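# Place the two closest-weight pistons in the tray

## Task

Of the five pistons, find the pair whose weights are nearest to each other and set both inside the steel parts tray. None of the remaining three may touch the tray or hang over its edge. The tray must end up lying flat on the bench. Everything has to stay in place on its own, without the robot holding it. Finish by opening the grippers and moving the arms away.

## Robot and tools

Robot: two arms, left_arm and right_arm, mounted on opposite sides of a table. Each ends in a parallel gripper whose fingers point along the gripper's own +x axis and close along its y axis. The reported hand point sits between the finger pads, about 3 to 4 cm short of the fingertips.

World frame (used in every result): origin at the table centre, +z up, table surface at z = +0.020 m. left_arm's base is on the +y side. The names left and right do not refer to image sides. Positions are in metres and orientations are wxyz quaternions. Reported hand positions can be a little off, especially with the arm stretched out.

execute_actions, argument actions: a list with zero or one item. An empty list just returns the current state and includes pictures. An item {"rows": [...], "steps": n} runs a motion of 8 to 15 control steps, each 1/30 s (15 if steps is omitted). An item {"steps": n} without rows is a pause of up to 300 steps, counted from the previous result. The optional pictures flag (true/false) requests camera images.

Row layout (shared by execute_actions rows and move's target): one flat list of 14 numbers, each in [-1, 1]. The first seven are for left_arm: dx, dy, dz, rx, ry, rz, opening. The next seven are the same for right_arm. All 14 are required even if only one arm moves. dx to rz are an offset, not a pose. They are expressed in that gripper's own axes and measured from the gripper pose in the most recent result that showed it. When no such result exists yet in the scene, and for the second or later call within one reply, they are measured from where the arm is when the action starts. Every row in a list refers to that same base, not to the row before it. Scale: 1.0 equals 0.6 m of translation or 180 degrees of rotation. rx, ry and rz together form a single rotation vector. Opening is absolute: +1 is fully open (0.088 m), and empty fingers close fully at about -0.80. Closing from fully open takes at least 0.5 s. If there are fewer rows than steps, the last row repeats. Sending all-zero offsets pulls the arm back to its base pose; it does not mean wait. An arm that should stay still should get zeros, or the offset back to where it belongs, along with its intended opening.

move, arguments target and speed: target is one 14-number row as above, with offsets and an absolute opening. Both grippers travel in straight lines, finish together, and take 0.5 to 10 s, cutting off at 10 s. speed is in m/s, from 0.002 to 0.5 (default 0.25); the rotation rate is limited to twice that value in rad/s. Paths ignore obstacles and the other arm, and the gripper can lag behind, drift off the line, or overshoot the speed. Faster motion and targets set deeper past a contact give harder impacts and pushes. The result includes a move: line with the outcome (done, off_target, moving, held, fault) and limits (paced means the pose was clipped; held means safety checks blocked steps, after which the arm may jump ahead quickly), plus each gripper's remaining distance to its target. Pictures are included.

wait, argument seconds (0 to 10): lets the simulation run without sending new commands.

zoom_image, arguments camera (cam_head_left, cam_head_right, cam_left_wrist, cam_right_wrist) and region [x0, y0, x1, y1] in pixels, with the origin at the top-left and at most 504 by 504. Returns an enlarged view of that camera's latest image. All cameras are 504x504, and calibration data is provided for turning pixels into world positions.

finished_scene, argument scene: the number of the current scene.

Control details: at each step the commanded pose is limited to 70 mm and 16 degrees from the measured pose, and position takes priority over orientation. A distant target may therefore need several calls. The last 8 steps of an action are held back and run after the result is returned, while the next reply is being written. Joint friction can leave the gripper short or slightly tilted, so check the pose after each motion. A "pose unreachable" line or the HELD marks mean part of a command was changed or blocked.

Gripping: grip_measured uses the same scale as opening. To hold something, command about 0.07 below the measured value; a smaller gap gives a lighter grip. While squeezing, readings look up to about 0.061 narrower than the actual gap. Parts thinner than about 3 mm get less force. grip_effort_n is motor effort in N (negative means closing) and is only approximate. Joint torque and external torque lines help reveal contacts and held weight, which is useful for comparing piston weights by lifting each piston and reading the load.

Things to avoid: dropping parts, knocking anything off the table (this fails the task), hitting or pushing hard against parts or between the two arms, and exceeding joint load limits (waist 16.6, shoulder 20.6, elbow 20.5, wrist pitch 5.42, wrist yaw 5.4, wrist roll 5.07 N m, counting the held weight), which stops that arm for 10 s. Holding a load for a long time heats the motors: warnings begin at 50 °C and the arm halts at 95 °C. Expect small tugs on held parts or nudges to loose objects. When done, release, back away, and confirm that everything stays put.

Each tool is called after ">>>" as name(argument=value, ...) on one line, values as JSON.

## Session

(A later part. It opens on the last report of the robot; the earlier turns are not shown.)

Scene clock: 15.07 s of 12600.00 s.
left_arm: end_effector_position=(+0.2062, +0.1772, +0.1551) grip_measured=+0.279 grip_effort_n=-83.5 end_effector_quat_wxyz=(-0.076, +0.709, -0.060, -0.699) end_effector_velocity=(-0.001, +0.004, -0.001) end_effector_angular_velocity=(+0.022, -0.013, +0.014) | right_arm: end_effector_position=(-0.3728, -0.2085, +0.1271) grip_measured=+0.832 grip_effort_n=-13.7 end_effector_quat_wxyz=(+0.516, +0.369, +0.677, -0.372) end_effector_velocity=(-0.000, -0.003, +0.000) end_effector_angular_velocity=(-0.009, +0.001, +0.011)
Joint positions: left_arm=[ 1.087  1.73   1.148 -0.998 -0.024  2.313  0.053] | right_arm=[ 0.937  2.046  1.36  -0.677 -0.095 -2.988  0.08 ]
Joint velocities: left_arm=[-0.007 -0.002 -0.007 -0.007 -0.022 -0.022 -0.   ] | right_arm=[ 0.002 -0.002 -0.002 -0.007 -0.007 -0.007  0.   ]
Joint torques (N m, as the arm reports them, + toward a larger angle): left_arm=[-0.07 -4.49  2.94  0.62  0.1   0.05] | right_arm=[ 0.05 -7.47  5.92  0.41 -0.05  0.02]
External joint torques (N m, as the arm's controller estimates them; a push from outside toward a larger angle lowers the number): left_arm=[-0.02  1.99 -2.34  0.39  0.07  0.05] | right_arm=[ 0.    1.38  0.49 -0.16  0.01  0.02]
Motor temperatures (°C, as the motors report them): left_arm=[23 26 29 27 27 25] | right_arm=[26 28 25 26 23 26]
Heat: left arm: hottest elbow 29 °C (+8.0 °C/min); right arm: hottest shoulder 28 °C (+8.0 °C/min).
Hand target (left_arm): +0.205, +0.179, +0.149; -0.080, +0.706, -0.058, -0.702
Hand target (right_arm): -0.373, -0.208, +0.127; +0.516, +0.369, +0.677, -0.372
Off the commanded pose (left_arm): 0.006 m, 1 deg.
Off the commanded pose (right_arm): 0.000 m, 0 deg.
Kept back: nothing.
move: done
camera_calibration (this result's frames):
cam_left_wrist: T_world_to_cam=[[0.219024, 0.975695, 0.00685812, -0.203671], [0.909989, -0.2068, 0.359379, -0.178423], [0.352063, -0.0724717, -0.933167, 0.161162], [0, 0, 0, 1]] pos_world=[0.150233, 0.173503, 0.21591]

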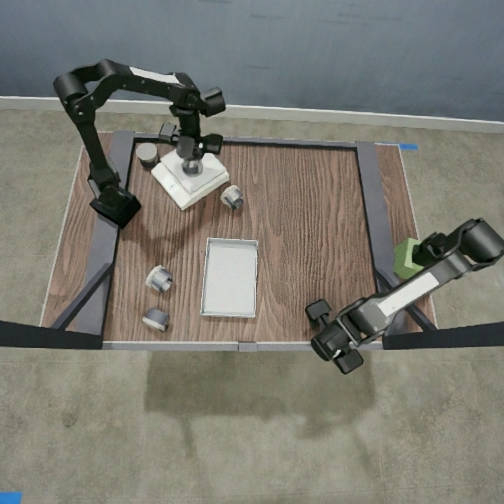

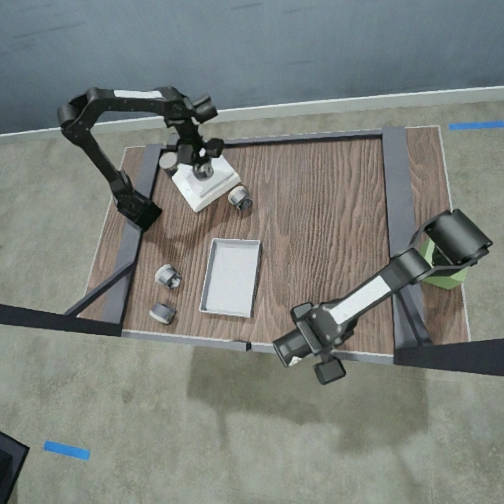

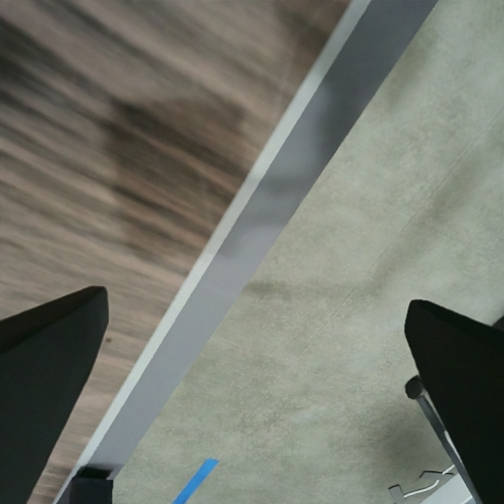

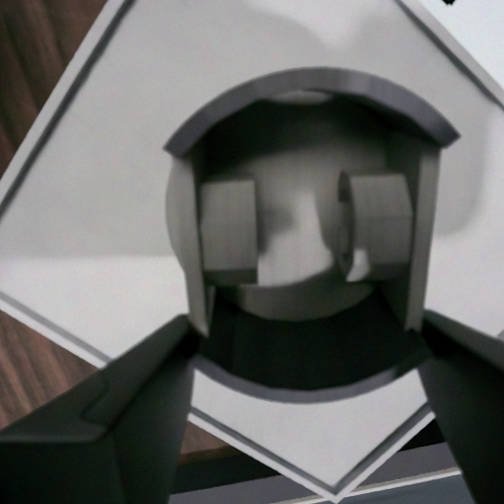

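>>> move(target=[0,0,0,0,0,0,1,0,0,0,0,0,0,0.83])

>>> move(target=[-0.07,0,0.04,0,0,0,1,0,0,0,0,0,0,0.83], speed=0.1)

>>> zoom_image(camera="cam_head_left", region=[140,150,220,220])

Scene clock: 16.33 s of 12600.00 s.
left_arm: end_effector_position=(+0.2063, +0.1769, +0.1549) grip_measured=+1.000 grip_effort_n=16.0 end_effector_quat_wxyz=(-0.076, +0.709, -0.061, -0.699) end_effector_velocity=(-0.004, +0.004, +0.000) end_effector_angular_velocity=(+0.023, +0.005, -0.015) | right_arm: end_effector_position=(-0.3728, -0.2085, +0.1271) grip_measured=+0.832 grip_effort_n=-14.2 end_effector_quat_wxyz=(+0.516, +0.369, +0.677, -0.372) end_effector_velocity=(+0.005, -0.003, -0.001) end_effector_angular_velocity=(-0.024, -0.006, -0.013)
Joint positions: left_arm=[ 1.087  1.73   1.147 -0.996 -0.024  2.314  0.088] | right_arm=[ 0.937  2.046  1.36  -0.677 -0.095 -2.988  0.08 ]
Joint velocities: left_arm=[-0.007 -0.002 -0.002 -0.022 -0.007  0.007  0.   ] | right_arm=[-0.007 -0.002 -0.002 -0.022 -0.007  0.007 -0.   ]
Joint torques (N m, as the arm reports them, + toward a larger angle): left_arm=[-0.09 -5.54  3.91 -0.29  0.05 -0.02] | right_arm=[ 0.03 -7.48  5.89  0.41 -0.06  0.03]
External joint torques (N m, as the arm's controller estimates them; a push from outside toward a larger angle lowers the number): left_arm=[-0.05  0.91 -1.31 -0.5   0.01 -0.02] | right_arm=[ 0.08  1.35  0.51 -0.14  0.    0.02]
Motor temperatures (°C, as the motors report them): left_arm=[23 26 29 27 27 25] | right_arm=[26 28 25 26 23 26]
Heat: left arm: hottest elbow 29 °C (+7.3 °C/min); right arm: hottest shoulder 28 °C (+7.3 °C/min).
Hand target (left_arm): +0.206, +0.177, +0.155; -0.076, +0.709, -0.061, -0.699
Hand target (right_arm): -0.373, -0.208, +0.127; +0.516, +0.369, +0.677, -0.372
Off the commanded pose (left_arm): 0.000 m, 0 deg.
Off the commanded pose (right_arm): 0.000 m, 0 deg.
Kept back: nothing.
move: done
camera_calibration (this result's frames):
cam_left_wrist: T_world_to_cam=[[0.219391, 0.97562, 0.00576702, -0.20337], [0.909627, -0.206681, 0.360364, -0.17863], [0.35277, -0.0738148, -0.932794, 0.160958], [0, 0, 0, 1]] pos_world=[0.150323, 0.173374, 0.215686]

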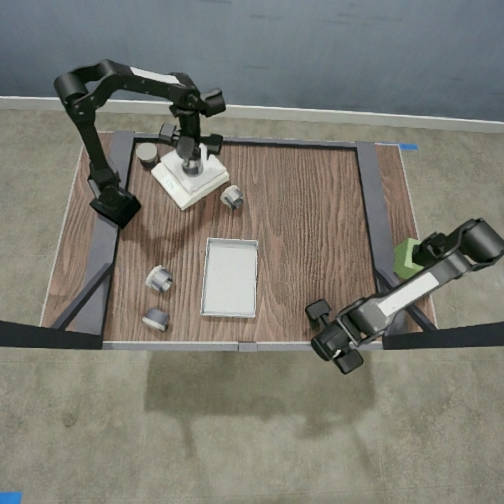

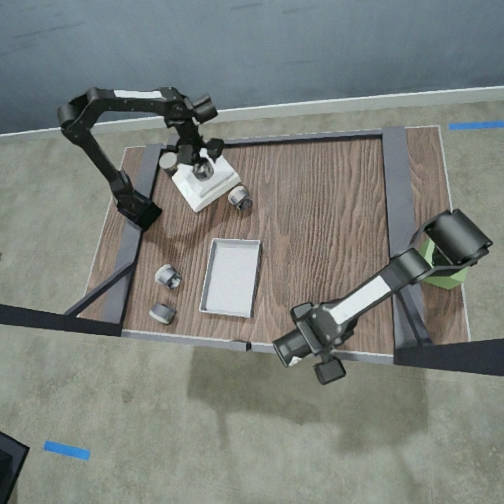

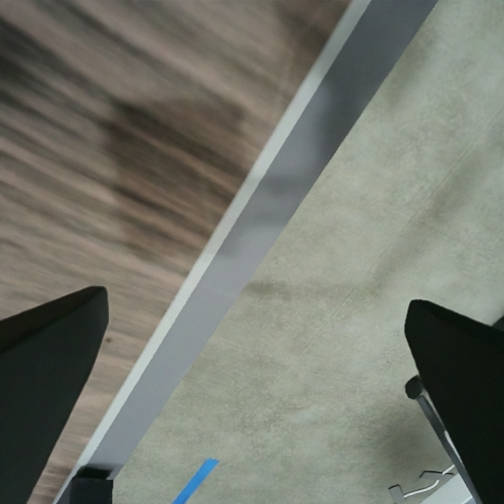

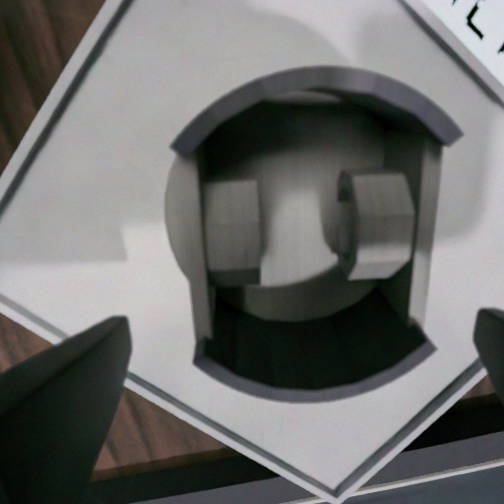

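Scene clock: 17.23 s of 12600.00 s.
left_arm: end_effector_position=(+0.1824, +0.1825, +0.1920) grip_measured=+1.000 grip_effort_n=16.0 end_effector_quat_wxyz=(-0.080, +0.706, -0.057, -0.701) end_effector_velocity=(-0.001, +0.000, +0.000) end_effector_angular_velocity=(+0.010, -0.004, +0.029) | right_arm: end_effector_position=(-0.3728, -0.2085, +0.1271) grip_measured=+0.832 grip_effort_n=-13.7 end_effector_quat_wxyz=(+0.516, +0.369, +0.677, -0.372) end_effector_velocity=(-0.002, +0.002, +0.000) end_effector_angular_velocity=(+0.011, +0.015, +0.006)
Joint positions: left_arm=[ 1.025  1.642  1.201 -1.154 -0.024  2.251  0.088] | right_arm=[ 0.937  2.046  1.36  -0.677 -0.095 -2.988  0.08 ]
Joint velocities: left_arm=[-0.007  0.002  0.002 -0.007 -0.007 -0.037  0.   ] | right_arm=[-0.002 -0.002 -0.007  0.022 -0.007 -0.007  0.   ]
Joint torques (N m, as the arm reports them, + toward a larger angle): left_arm=[-0.44 -6.03  5.15 -0.29  0.09 -0.18] | right_arm=[ 0.01 -7.48  5.9   0.41 -0.06  0.03]
External joint torques (N m, as the arm's controller estimates them; a push from outside toward a larger angle lowers the number): left_arm=[-0.44 -0.05 -0.3  -0.5   0.05 -0.18] | right_arm=[ 0.06  1.36  0.48 -0.17  0.01  0.02]
Motor temperatures (°C, as the motors report them): left_arm=[23 26 29 27 27 25] | right_arm=[26 28 25 26 23 26]
Heat: left arm: hottest elbow 29 °C (+7.0 °C/min); right arm: hottest shoulder 28 °C (+7.0 °C/min).
Hand target (left_arm): +0.182, +0.180, +0.197; -0.076, +0.709, -0.061, -0.699
Hand target (right_arm): -0.373, -0.208, +0.127; +0.516, +0.369, +0.677, -0.372
Off the commanded pose (left_arm): 0.005 m, 1 deg.
Off the commanded pose (right_arm): 0.000 m, 0 deg.
Kept back: nothing.
move: done
camera_calibration (this result's frames):
cam_left_wrist: T_world_to_cam=[[0.219859, 0.975381, 0.0171545, -0.205963], [0.911793, -0.211715, 0.351866, -0.166876], [0.346835, -0.0617197, -0.935893, 0.20389], [0, 0, 0, 1]] pos_world=[0.126723, 0.178147, 0.25307]

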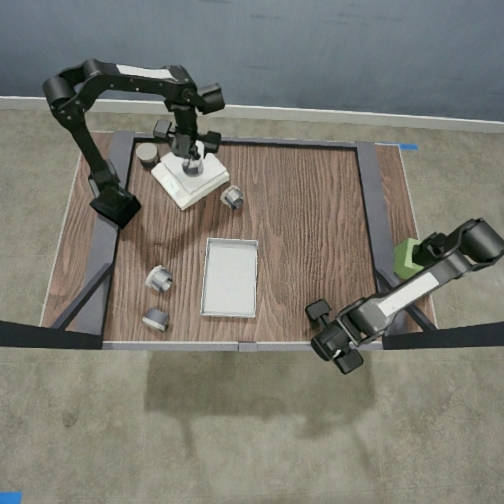

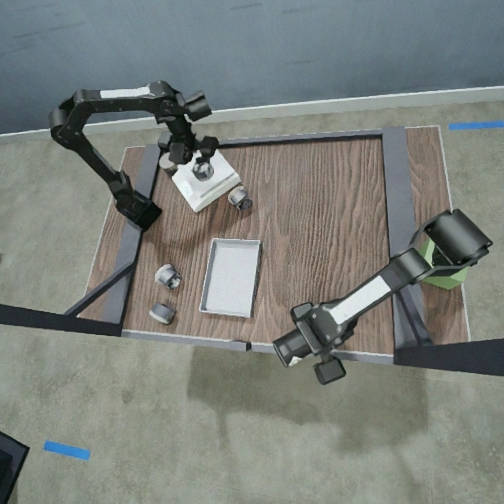

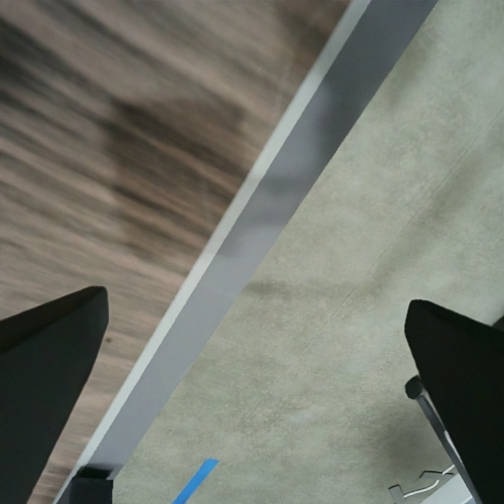

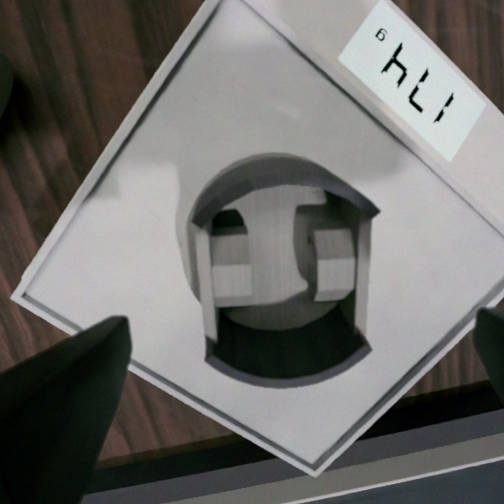

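Region (140, 150, 220, 220) of cam_head_left's 504x504 image, scaled by 6.300, with more detail than that image has; it fills the top 441 rows of this view, and the rest is white.

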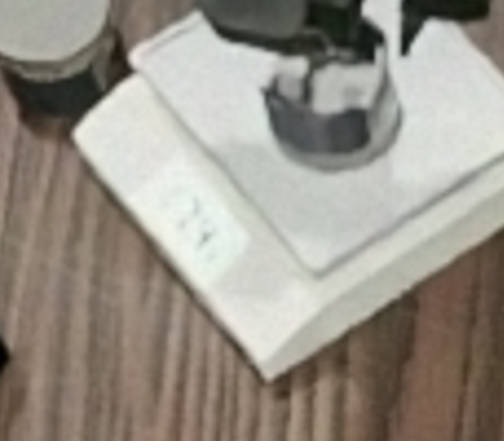

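>>> move(target=[0.125,0.005,0,0,-0.006,0,1,0,0,0,0,0,0,0.83], speed=0.1)

>>> move(target=[0,0,0,0,0,0,0.0,0,0,0,0,0,0,0.83])

Scene clock: 18.63 s of 12600.00 s.
left_arm: end_effector_position=(+0.1829, +0.1800, +0.1223) grip_measured=+1.000 grip_effort_n=16.0 end_effector_quat_wxyz=(-0.077, +0.703, -0.060, -0.705) end_effector_velocity=(-0.001, +0.002, -0.002) end_effector_angular_velocity=(+0.006, -0.005, +0.005) | right_arm: end_effector_position=(-0.3728, -0.2085, +0.1271) grip_measured=+0.832 grip_effort_n=-13.7 end_effector_quat_wxyz=(+0.516, +0.369, +0.677, -0.372) end_effector_velocity=(+0.002, +0.001, +0.001) end_effector_angular_velocity=(+0.001, -0.006, -0.011)
Joint positions: left_arm=[ 1.029  1.74   1.018 -0.87  -0.011  2.256  0.088] | right_arm=[ 0.937  2.046  1.36  -0.677 -0.095 -2.988  0.08 ]
Joint velocities: left_arm=[-0.002 -0.002 -0.012  0.007 -0.007 -0.007  0.   ] | right_arm=[-0.002 -0.002  0.002 -0.007  0.007  0.007 -0.   ]
Joint torques (N m, as the arm reports them, + toward a larger angle): left_arm=[ 0.28 -4.15  2.76  0.21  0.13  0.01] | right_arm=[ 0.01 -7.46  5.93  0.42 -0.06  0.03]
External joint torques (N m, as the arm's controller estimates them; a push from outside toward a larger angle lowers the number): left_arm=[ 0.29  2.08 -2.17  0.01  0.08  0.01] | right_arm=[ 0.03  1.41  0.49 -0.15  0.    0.02]
Motor temperatures (°C, as the motors report them): left_arm=[23 27 29 27 27 25] | right_arm=[26 28 25 26 23 26]
Heat: left arm: hottest elbow 29 °C (+6.4 °C/min); right arm: hottest shoulder 28 °C (+6.4 °C/min).
Hand target (left_arm): +0.182, +0.183, +0.117; -0.081, +0.699, -0.056, -0.708
Hand target (right_arm): -0.373, -0.208, +0.127; +0.516, +0.369, +0.677, -0.372
Off the commanded pose (left_arm): 0.006 m, 1 deg.
Off the commanded pose (right_arm): 0.000 m, 0 deg.
Kept back: nothing.
move: done
camera_calibration (this result's frames):
cam_left_wrist: T_world_to_cam=[[0.219323, 0.975629, 0.00667147, -0.201117], [0.915525, -0.208165, 0.344211, -0.143784], [0.337212, -0.0693856, -0.938868, 0.141763], [0, 0, 0, 1]] pos_world=[0.127943, 0.176121, 0.18393]

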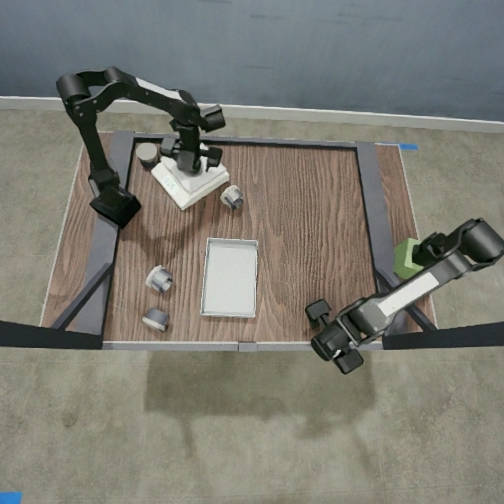

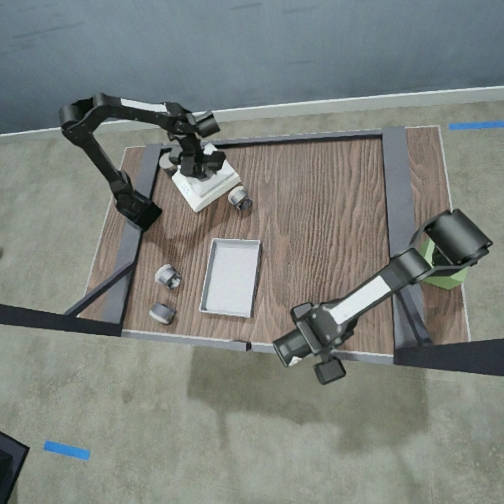

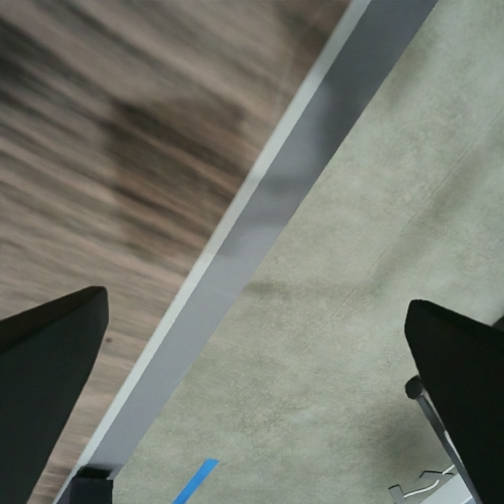

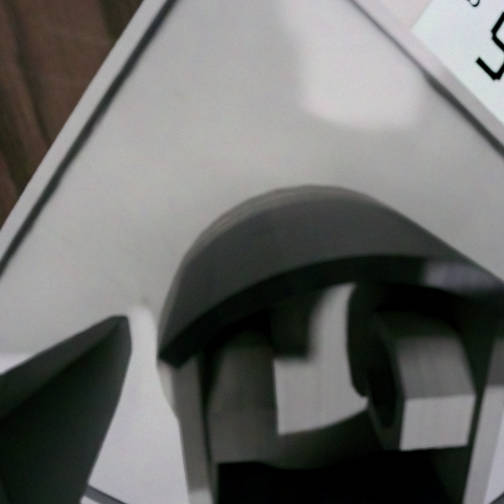

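Scene clock: 19.17 s of 12600.00 s.
left_arm: end_effector_position=(+0.1830, +0.1797, +0.1223) grip_measured=+0.635 grip_effort_n=-83.5 end_effector_quat_wxyz=(-0.076, +0.703, -0.060, -0.704) end_effector_velocity=(-0.003, +0.003, -0.001) end_effector_angular_velocity=(+0.007, +0.012, +0.020) | right_arm: end_effector_position=(-0.3728, -0.2085, +0.1271) grip_measured=+0.832 grip_effort_n=-13.7 end_effector_quat_wxyz=(+0.516, +0.369, +0.677, -0.372) end_effector_velocity=(+0.003, -0.004, -0.001) end_effector_angular_velocity=(-0.021, -0.007, +0.006)
Joint positions: left_arm=[ 1.029  1.74   1.018 -0.869 -0.011  2.256  0.07 ] | right_arm=[ 0.937  2.046  1.36  -0.677 -0.095 -2.988  0.08 ]
Joint velocities: left_arm=[-0.002 -0.002 -0.007 -0.007  0.007 -0.022 -0.   ] | right_arm=[-0.002 -0.002 -0.002 -0.022 -0.007 -0.007  0.   ]
Joint torques (N m, as the arm reports them, + toward a larger angle): left_arm=[-0.07 -5.25  3.66 -0.22  0.03 -0.01] | right_arm=[ 0.03 -7.48  5.93  0.42 -0.06  0.03]
External joint torques (N m, as the arm's controller estimates them; a push from outside toward a larger angle lowers the number): left_arm=[-0.06  0.97 -1.28 -0.43 -0.02 -0.01] | right_arm=[ 0.02  1.4   0.52 -0.14  0.01  0.02]
Motor temperatures (°C, as the motors report them): left_arm=[23 27 29 27 27 25] | right_arm=[26 29 25 26 23 26]
Heat: left arm: hottest elbow 29 °C (+6.3 °C/min); right arm: hottest shoulder 29 °C (+9.4 °C/min).
Hand target (left_arm): +0.183, +0.180, +0.122; -0.077, +0.703, -0.060, -0.704
Hand target (right_arm): -0.373, -0.208, +0.127; +0.516, +0.369, +0.677, -0.372
Off the commanded pose (left_arm): 0.000 m, 0 deg.
Off the commanded pose (right_arm): 0.000 m, 0 deg.
Kept back: nothing.
move: done
camera_calibration (this result's frames):
cam_left_wrist: T_world_to_cam=[[0.219314, 0.975638, 0.00555597, -0.200754], [0.915456, -0.207748, 0.344645, -0.14401], [0.337403, -0.0704992, -0.938717, 0.141864], [0, 0, 0, 1]] pos_world=[0.127998, 0.175947, 0.183918]

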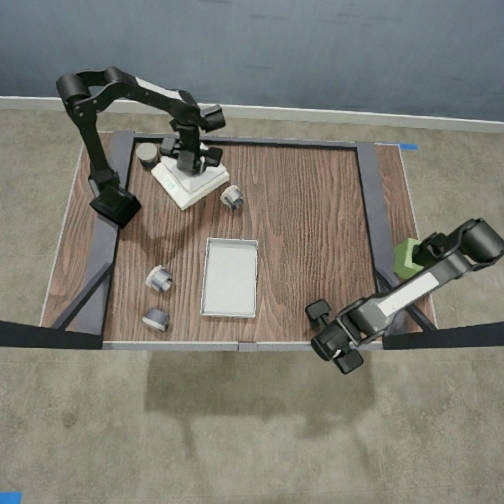

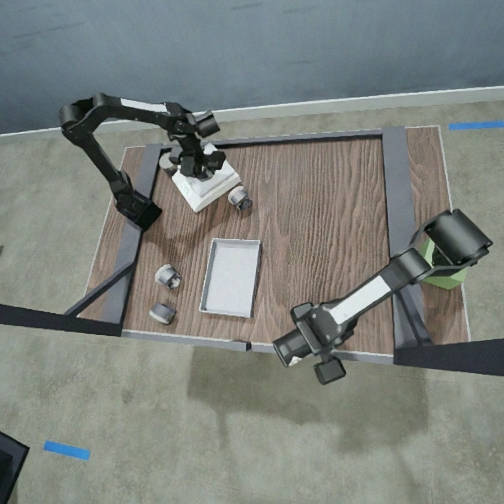

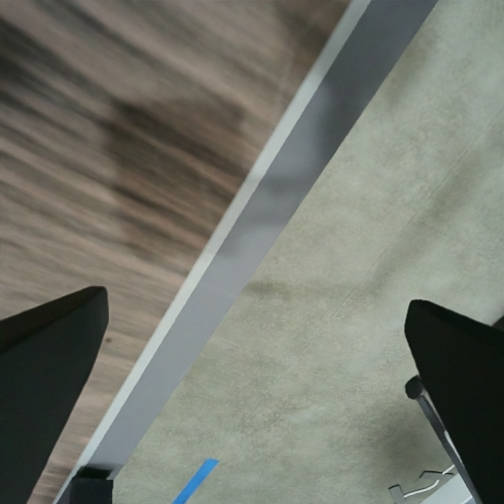

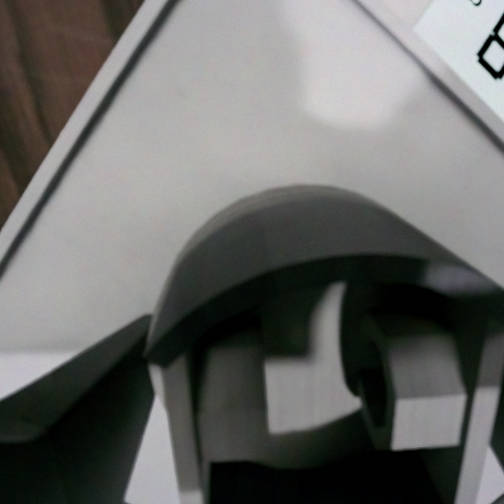

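>>> move(target=[-0.07,0,0,0,0,0,0.5,0,0,0,0,0,0,0.83])

>>> move(target=[0.02,0,0.38,0,0,0,0.5,0,0,0,0,0,0,0.83])

>>> move(target=[0.125,0,0,0,0,0,0.5,0,0,0,0,0,0,0.83], speed=0.07)

Scene clock: 20.33 s of 12600.00 s.
left_arm: end_effector_position=(+0.1818, +0.1819, +0.1580) grip_measured=+0.635 grip_effort_n=-83.5 end_effector_quat_wxyz=(-0.083, +0.699, -0.054, -0.708) end_effector_velocity=(+0.001, +0.007, +0.003) end_effector_angular_velocity=(+0.034, -0.006, -0.006) | right_arm: end_effector_position=(-0.3728, -0.2085, +0.1271) grip_measured=+0.832 grip_effort_n=-13.7 end_effector_quat_wxyz=(+0.516, +0.369, +0.677, -0.372) end_effector_velocity=(-0.001, -0.003, +0.000) end_effector_angular_velocity=(-0.017, +0.013, +0.009)
Joint positions: left_arm=[ 1.029  1.692  1.115 -1.035 -0.011  2.256  0.07 ] | right_arm=[ 0.937  2.046  1.36  -0.677 -0.095 -2.988  0.08 ]
Joint velocities: left_arm=[ 0.002 -0.002  0.007 -0.037 -0.022  0.007  0.   ] | right_arm=[-0.002 -0.002 -0.002 -0.007 -0.022 -0.007 -0.   ]
Joint torques (N m, as the arm reports them, + toward a larger angle): left_arm=[-0.21 -6.14  5.2  -0.35  0.06 -0.05] | right_arm=[ 0.03 -7.46  5.91  0.41 -0.05  0.03]
External joint torques (N m, as the arm's controller estimates them; a push from outside toward a larger angle lowers the number): left_arm=[-0.21  0.   -0.01 -0.51  0.02 -0.05] | right_arm=[ 0.01  1.37  0.52 -0.16  0.02  0.02]
Motor temperatures (°C, as the motors report them): left_arm=[23 27 29 27 27 25] | right_arm=[26 29 25 26 23 26]
Heat: left arm: hottest elbow 29 °C (+5.9 °C/min); right arm: hottest shoulder 29 °C (+8.9 °C/min).
Hand target (left_arm): +0.183, +0.179, +0.164; -0.077, +0.703, -0.060, -0.705
Hand target (right_arm): -0.373, -0.208, +0.127; +0.516, +0.369, +0.677, -0.372
Off the commanded pose (left_arm): 0.007 m, 1 deg.
Off the commanded pose (right_arm): 0.000 m, 0 deg.
Kept back: nothing.
move: done
camera_calibration (this result's frames):
cam_left_wrist: T_world_to_cam=[[0.219444, 0.975396, 0.0211468, -0.205292], [0.918742, -0.213894, 0.331907, -0.152263], [0.328264, -0.0534063, -0.943075, 0.175235], [0, 0, 0, 1]] pos_world=[0.127418, 0.177032, 0.220138]

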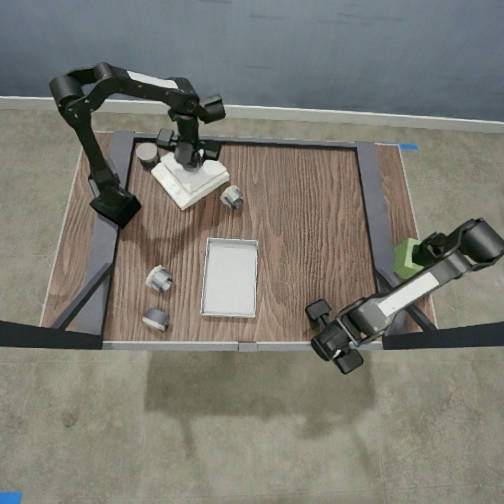

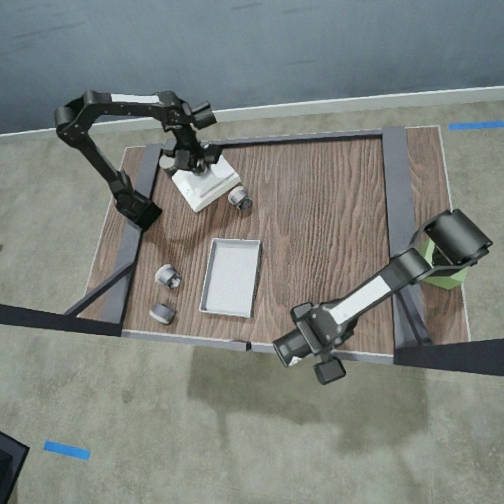

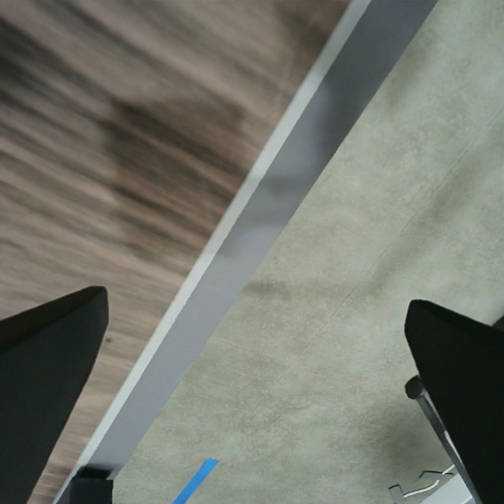

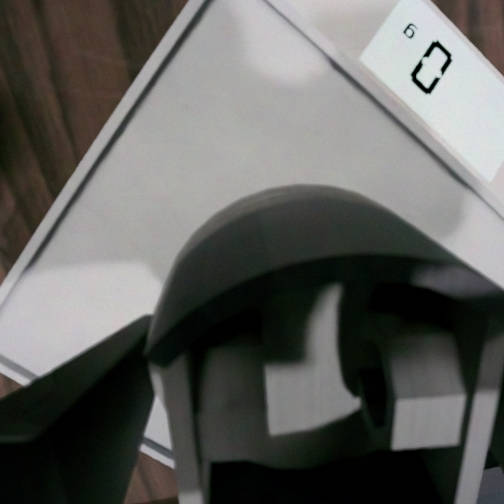

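Scene clock: 21.80 s of 12600.00 s.
left_arm: end_effector_position=(-0.0406, +0.2285, +0.1492) grip_measured=+0.635 grip_effort_n=-83.5 end_effector_quat_wxyz=(-0.085, +0.697, -0.052, -0.710) end_effector_velocity=(-0.000, +0.003, -0.001) end_effector_angular_velocity=(+0.009, -0.013, +0.009) | right_arm: end_effector_position=(-0.3728, -0.2085, +0.1271) grip_measured=+0.832 grip_effort_n=-13.7 end_effector_quat_wxyz=(+0.516, +0.369, +0.677, -0.372) end_effector_velocity=(+0.003, -0.001, -0.000) end_effector_angular_velocity=(-0.001, -0.011, +0.003)
Joint positions: left_arm=[ 0.144  1.469  0.853 -0.995  0.03   1.372  0.07 ] | right_arm=[ 0.937  2.046  1.36  -0.677 -0.095 -2.988  0.08 ]
Joint velocities: left_arm=[-0.012  0.002 -0.002 -0.007 -0.007 -0.022 -0.   ] | right_arm=[-0.002 -0.002 -0.002 -0.007  0.007 -0.007 -0.   ]
Joint torques (N m, as the arm reports them, + toward a larger angle): left_arm=[-0.25 -3.35  5.02  0.02  0.03 -0.12] | right_arm=[ 0.05 -7.45  5.92  0.41 -0.06  0.03]
External joint torques (N m, as the arm's controller estimates them; a push from outside toward a larger angle lowers the number): left_arm=[-0.25  1.1  -0.2  -0.21 -0.04 -0.12] | right_arm=[ 0.01  1.36  0.55 -0.14  0.    0.02]
Motor temperatures (°C, as the motors report them): left_arm=[23 27 29 27 27 25] | right_arm=[26 29 25 26 23 26]
Heat: left arm: hottest elbow 29 °C (+5.5 °C/min); right arm: hottest shoulder 29 °C (+8.3 °C/min).
Hand target (left_arm): -0.043, +0.225, +0.151; -0.082, +0.698, -0.055, -0.710
Hand target (right_arm): -0.373, -0.208, +0.127; +0.516, +0.369, +0.677, -0.372
Off the commanded pose (left_arm): 0.003 m, 0 deg.
Off the commanded pose (right_arm): 0.000 m, 0 deg.
Kept back: nothing.
move: done
camera_calibration (this result's frames):
cam_left_wrist: T_world_to_cam=[[0.220556, 0.974991, 0.0273414, -0.202479], [0.91947, -0.217187, 0.327727, 0.0663471], [0.325469, -0.0471424, -0.944377, 0.241095], [0, 0, 0, 1]] pos_world=[-0.0948153, 0.223191, 0.211477]

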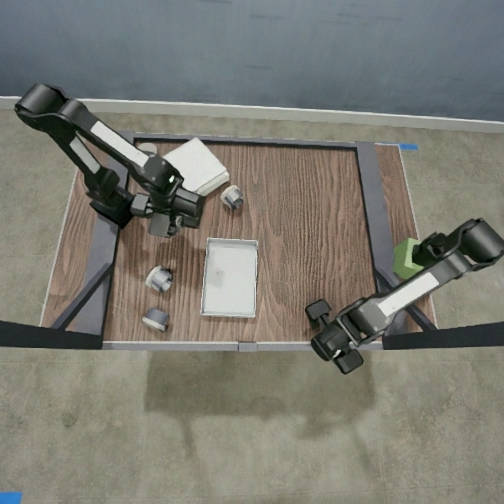

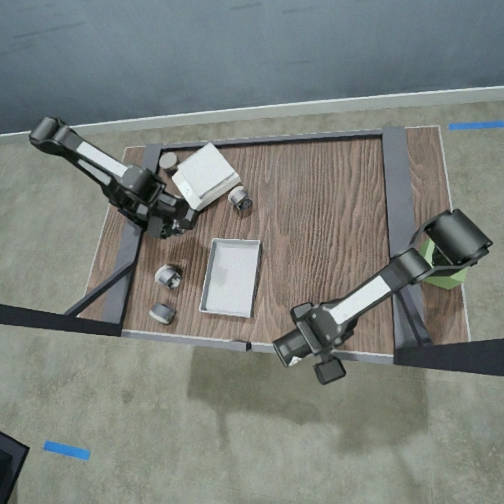

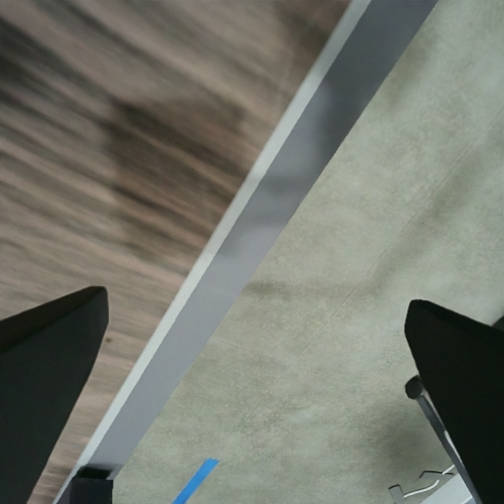

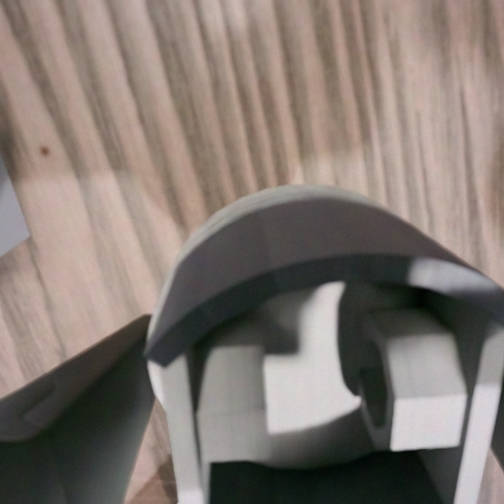

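Scene clock: 23.27 s of 12600.00 s.
left_arm: end_effector_position=(-0.0415, +0.2304, +0.0768) grip_measured=+0.635 grip_effort_n=-83.5 end_effector_quat_wxyz=(-0.083, +0.697, -0.055, -0.710) end_effector_velocity=(-0.003, +0.001, -0.001) end_effector_angular_velocity=(+0.001, +0.007, +0.015) | right_arm: end_effector_position=(-0.3728, -0.2085, +0.1271) grip_measured=+0.832 grip_effort_n=-13.7 end_effector_quat_wxyz=(+0.516, +0.369, +0.677, -0.372) end_effector_velocity=(+0.001, +0.002, +0.002) end_effector_angular_velocity=(+0.016, +0.000, +0.003)
Joint positions: left_arm=[ 0.136  1.626  0.668 -0.644  0.03   1.365  0.07 ] | right_arm=[ 0.937  2.046  1.36  -0.677 -0.095 -2.988  0.08 ]
Joint velocities: left_arm=[-0.007  0.002 -0.002  0.007  0.007 -0.022 -0.   ] | right_arm=[-0.002 -0.007 -0.002  0.007  0.007 -0.007  0.   ]
Joint torques (N m, as the arm reports them, + toward a larger angle): left_arm=[-0.38 -3.25  2.44  0.04  0.12 -0.1 ] | right_arm=[ 0.01 -7.44  5.89  0.41 -0.06  0.03]
External joint torques (N m, as the arm's controller estimates them; a push from outside toward a larger angle lowers the number): left_arm=[-0.35  1.49 -1.84 -0.19  0.04 -0.11] | right_arm=[ 0.03  1.42  0.44 -0.17  0.    0.02]
Motor temperatures (°C, as the motors report them): left_arm=[23 27 29 27 27 25] | right_arm=[26 29 26 26 23 26]
Heat: left arm: hottest elbow 29 °C (+5.2 °C/min); right arm: hottest shoulder 29 °C (+7.7 °C/min).
Hand target (left_arm): -0.041, +0.233, +0.075; -0.085, +0.697, -0.052, -0.710
Hand target (right_arm): -0.373, -0.208, +0.127; +0.516, +0.369, +0.677, -0.372
Off the commanded pose (left_arm): 0.003 m, 0 deg.
Off the commanded pose (right_arm): 0.000 m, 0 deg.
Kept back: nothing.
move: done
camera_calibration (this result's frames):
cam_left_wrist: T_world_to_cam=[[0.221004, 0.975083, 0.0192406, -0.201549], [0.920352, -0.215045, 0.326662, 0.0909745], [0.32266, -0.0544853, -0.944945, 0.174666], [0, 0, 0, 1]] pos_world=[-0.0955432, 0.225607, 0.13921]

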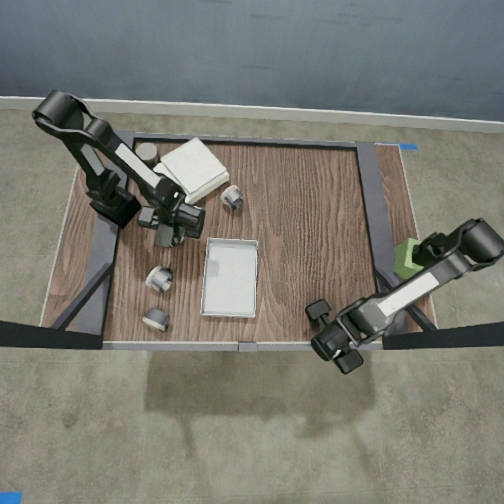

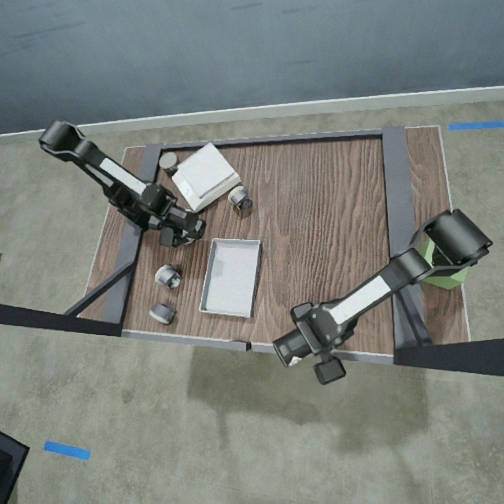

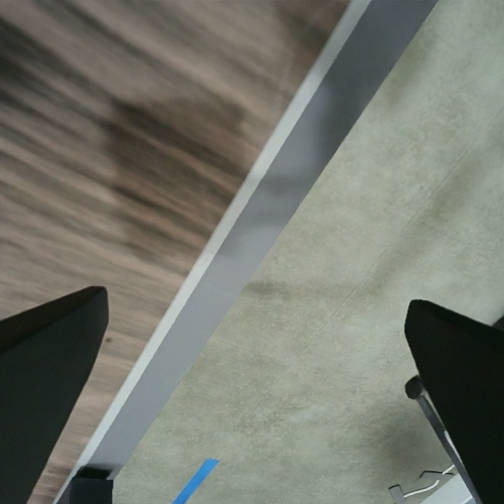

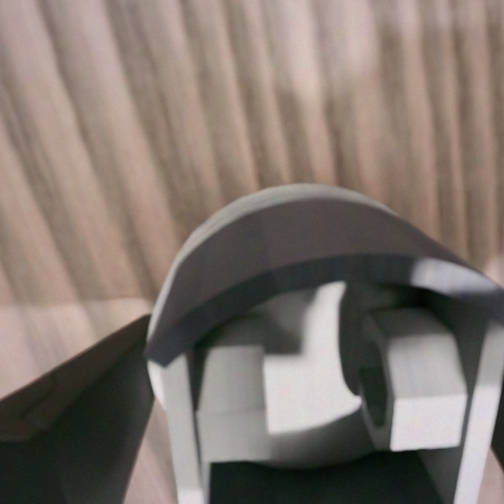

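>>> move(target=[0.02,0,0,0,0,0,0.5,0,0,0,0,0,0,0.83], speed=0.02)

Scene clock: 24.33 s of 12600.00 s.
left_arm: end_effector_position=(-0.0421, +0.2291, +0.0668) grip_measured=+0.635 grip_effort_n=-83.5 end_effector_quat_wxyz=(-0.080, +0.696, -0.058, -0.711) end_effector_velocity=(-0.001, +0.002, -0.002) end_effector_angular_velocity=(+0.005, +0.006, -0.010) | right_arm: end_effector_position=(-0.3728, -0.2085, +0.1271) grip_measured=+0.832 grip_effort_n=-13.7 end_effector_quat_wxyz=(+0.516, +0.369, +0.677, -0.372) end_effector_velocity=(+0.003, -0.001, -0.000) end_effector_angular_velocity=(-0.003, -0.009, -0.011)
Joint positions: left_arm=[ 0.136  1.658  0.65  -0.587  0.03   1.365  0.07 ] | right_arm=[ 0.937  2.046  1.36  -0.677 -0.095 -2.988  0.08 ]
Joint velocities: left_arm=[-0.002  0.002 -0.007  0.007  0.007  0.007 -0.   ] | right_arm=[-0.002 -0.002 -0.002 -0.007  0.007  0.007  0.   ]
Joint torques (N m, as the arm reports them, + toward a larger angle): left_arm=[-0.2  -3.33  2.38  0.11  0.1  -0.07] | right_arm=[ 0.01 -7.46  5.92  0.41 -0.06  0.03]
External joint torques (N m, as the arm's controller estimates them; a push from outside toward a larger angle lowers the number): left_arm=[-0.18  1.46 -1.71 -0.13  0.02 -0.07] | right_arm=[-0.11  1.38  0.51 -0.15  0.01  0.02]
Motor temperatures (°C, as the motors report them): left_arm=[23 27 29 27 27 25] | right_arm=[26 29 26 26 23 26]
Heat: left arm: hottest elbow 29 °C (+4.9 °C/min); right arm: hottest shoulder 29 °C (+7.4 °C/min).
Hand target (left_arm): -0.042, +0.231, +0.065; -0.083, +0.697, -0.055, -0.710
Hand target (right_arm): -0.373, -0.208, +0.127; +0.516, +0.369, +0.677, -0.372
Off the commanded pose (left_arm): 0.003 m, 0 deg.
Off the commanded pose (right_arm): 0.000 m, 0 deg.
Kept back: nothing.
move: done
camera_calibration (this result's frames):
cam_left_wrist: T_world_to_cam=[[0.221046, 0.975183, 0.0124847, -0.199506], [0.921228, -0.212984, 0.32554, 0.0941167], [0.32012, -0.0604581, -0.945446, 0.166617], [0, 0, 0, 1]] pos_world=[-0.0959403, 0.224673, 0.129379]

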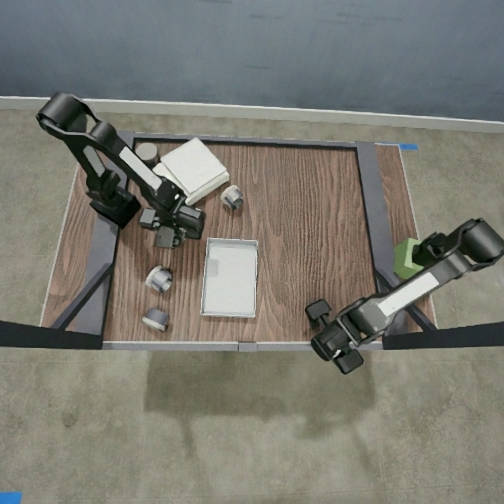

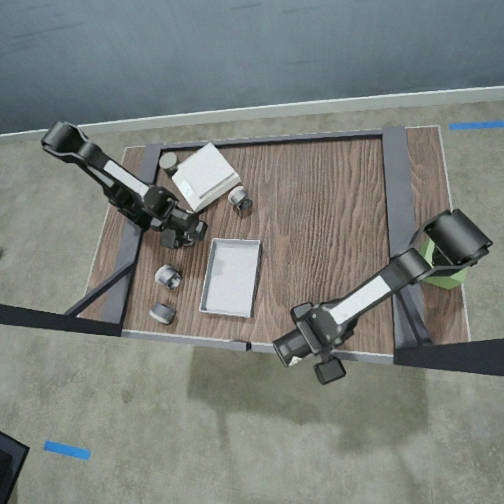

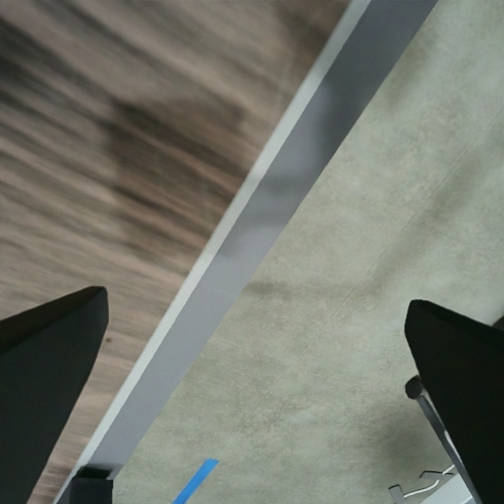

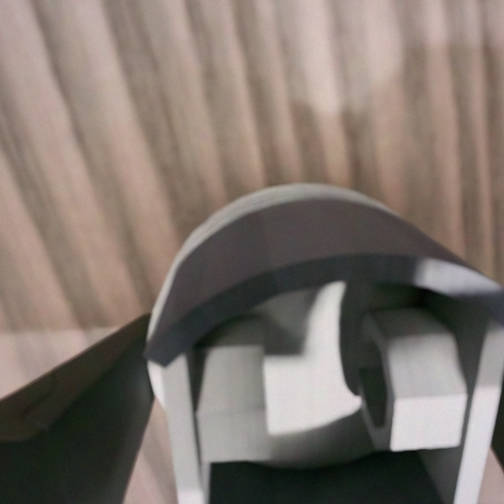

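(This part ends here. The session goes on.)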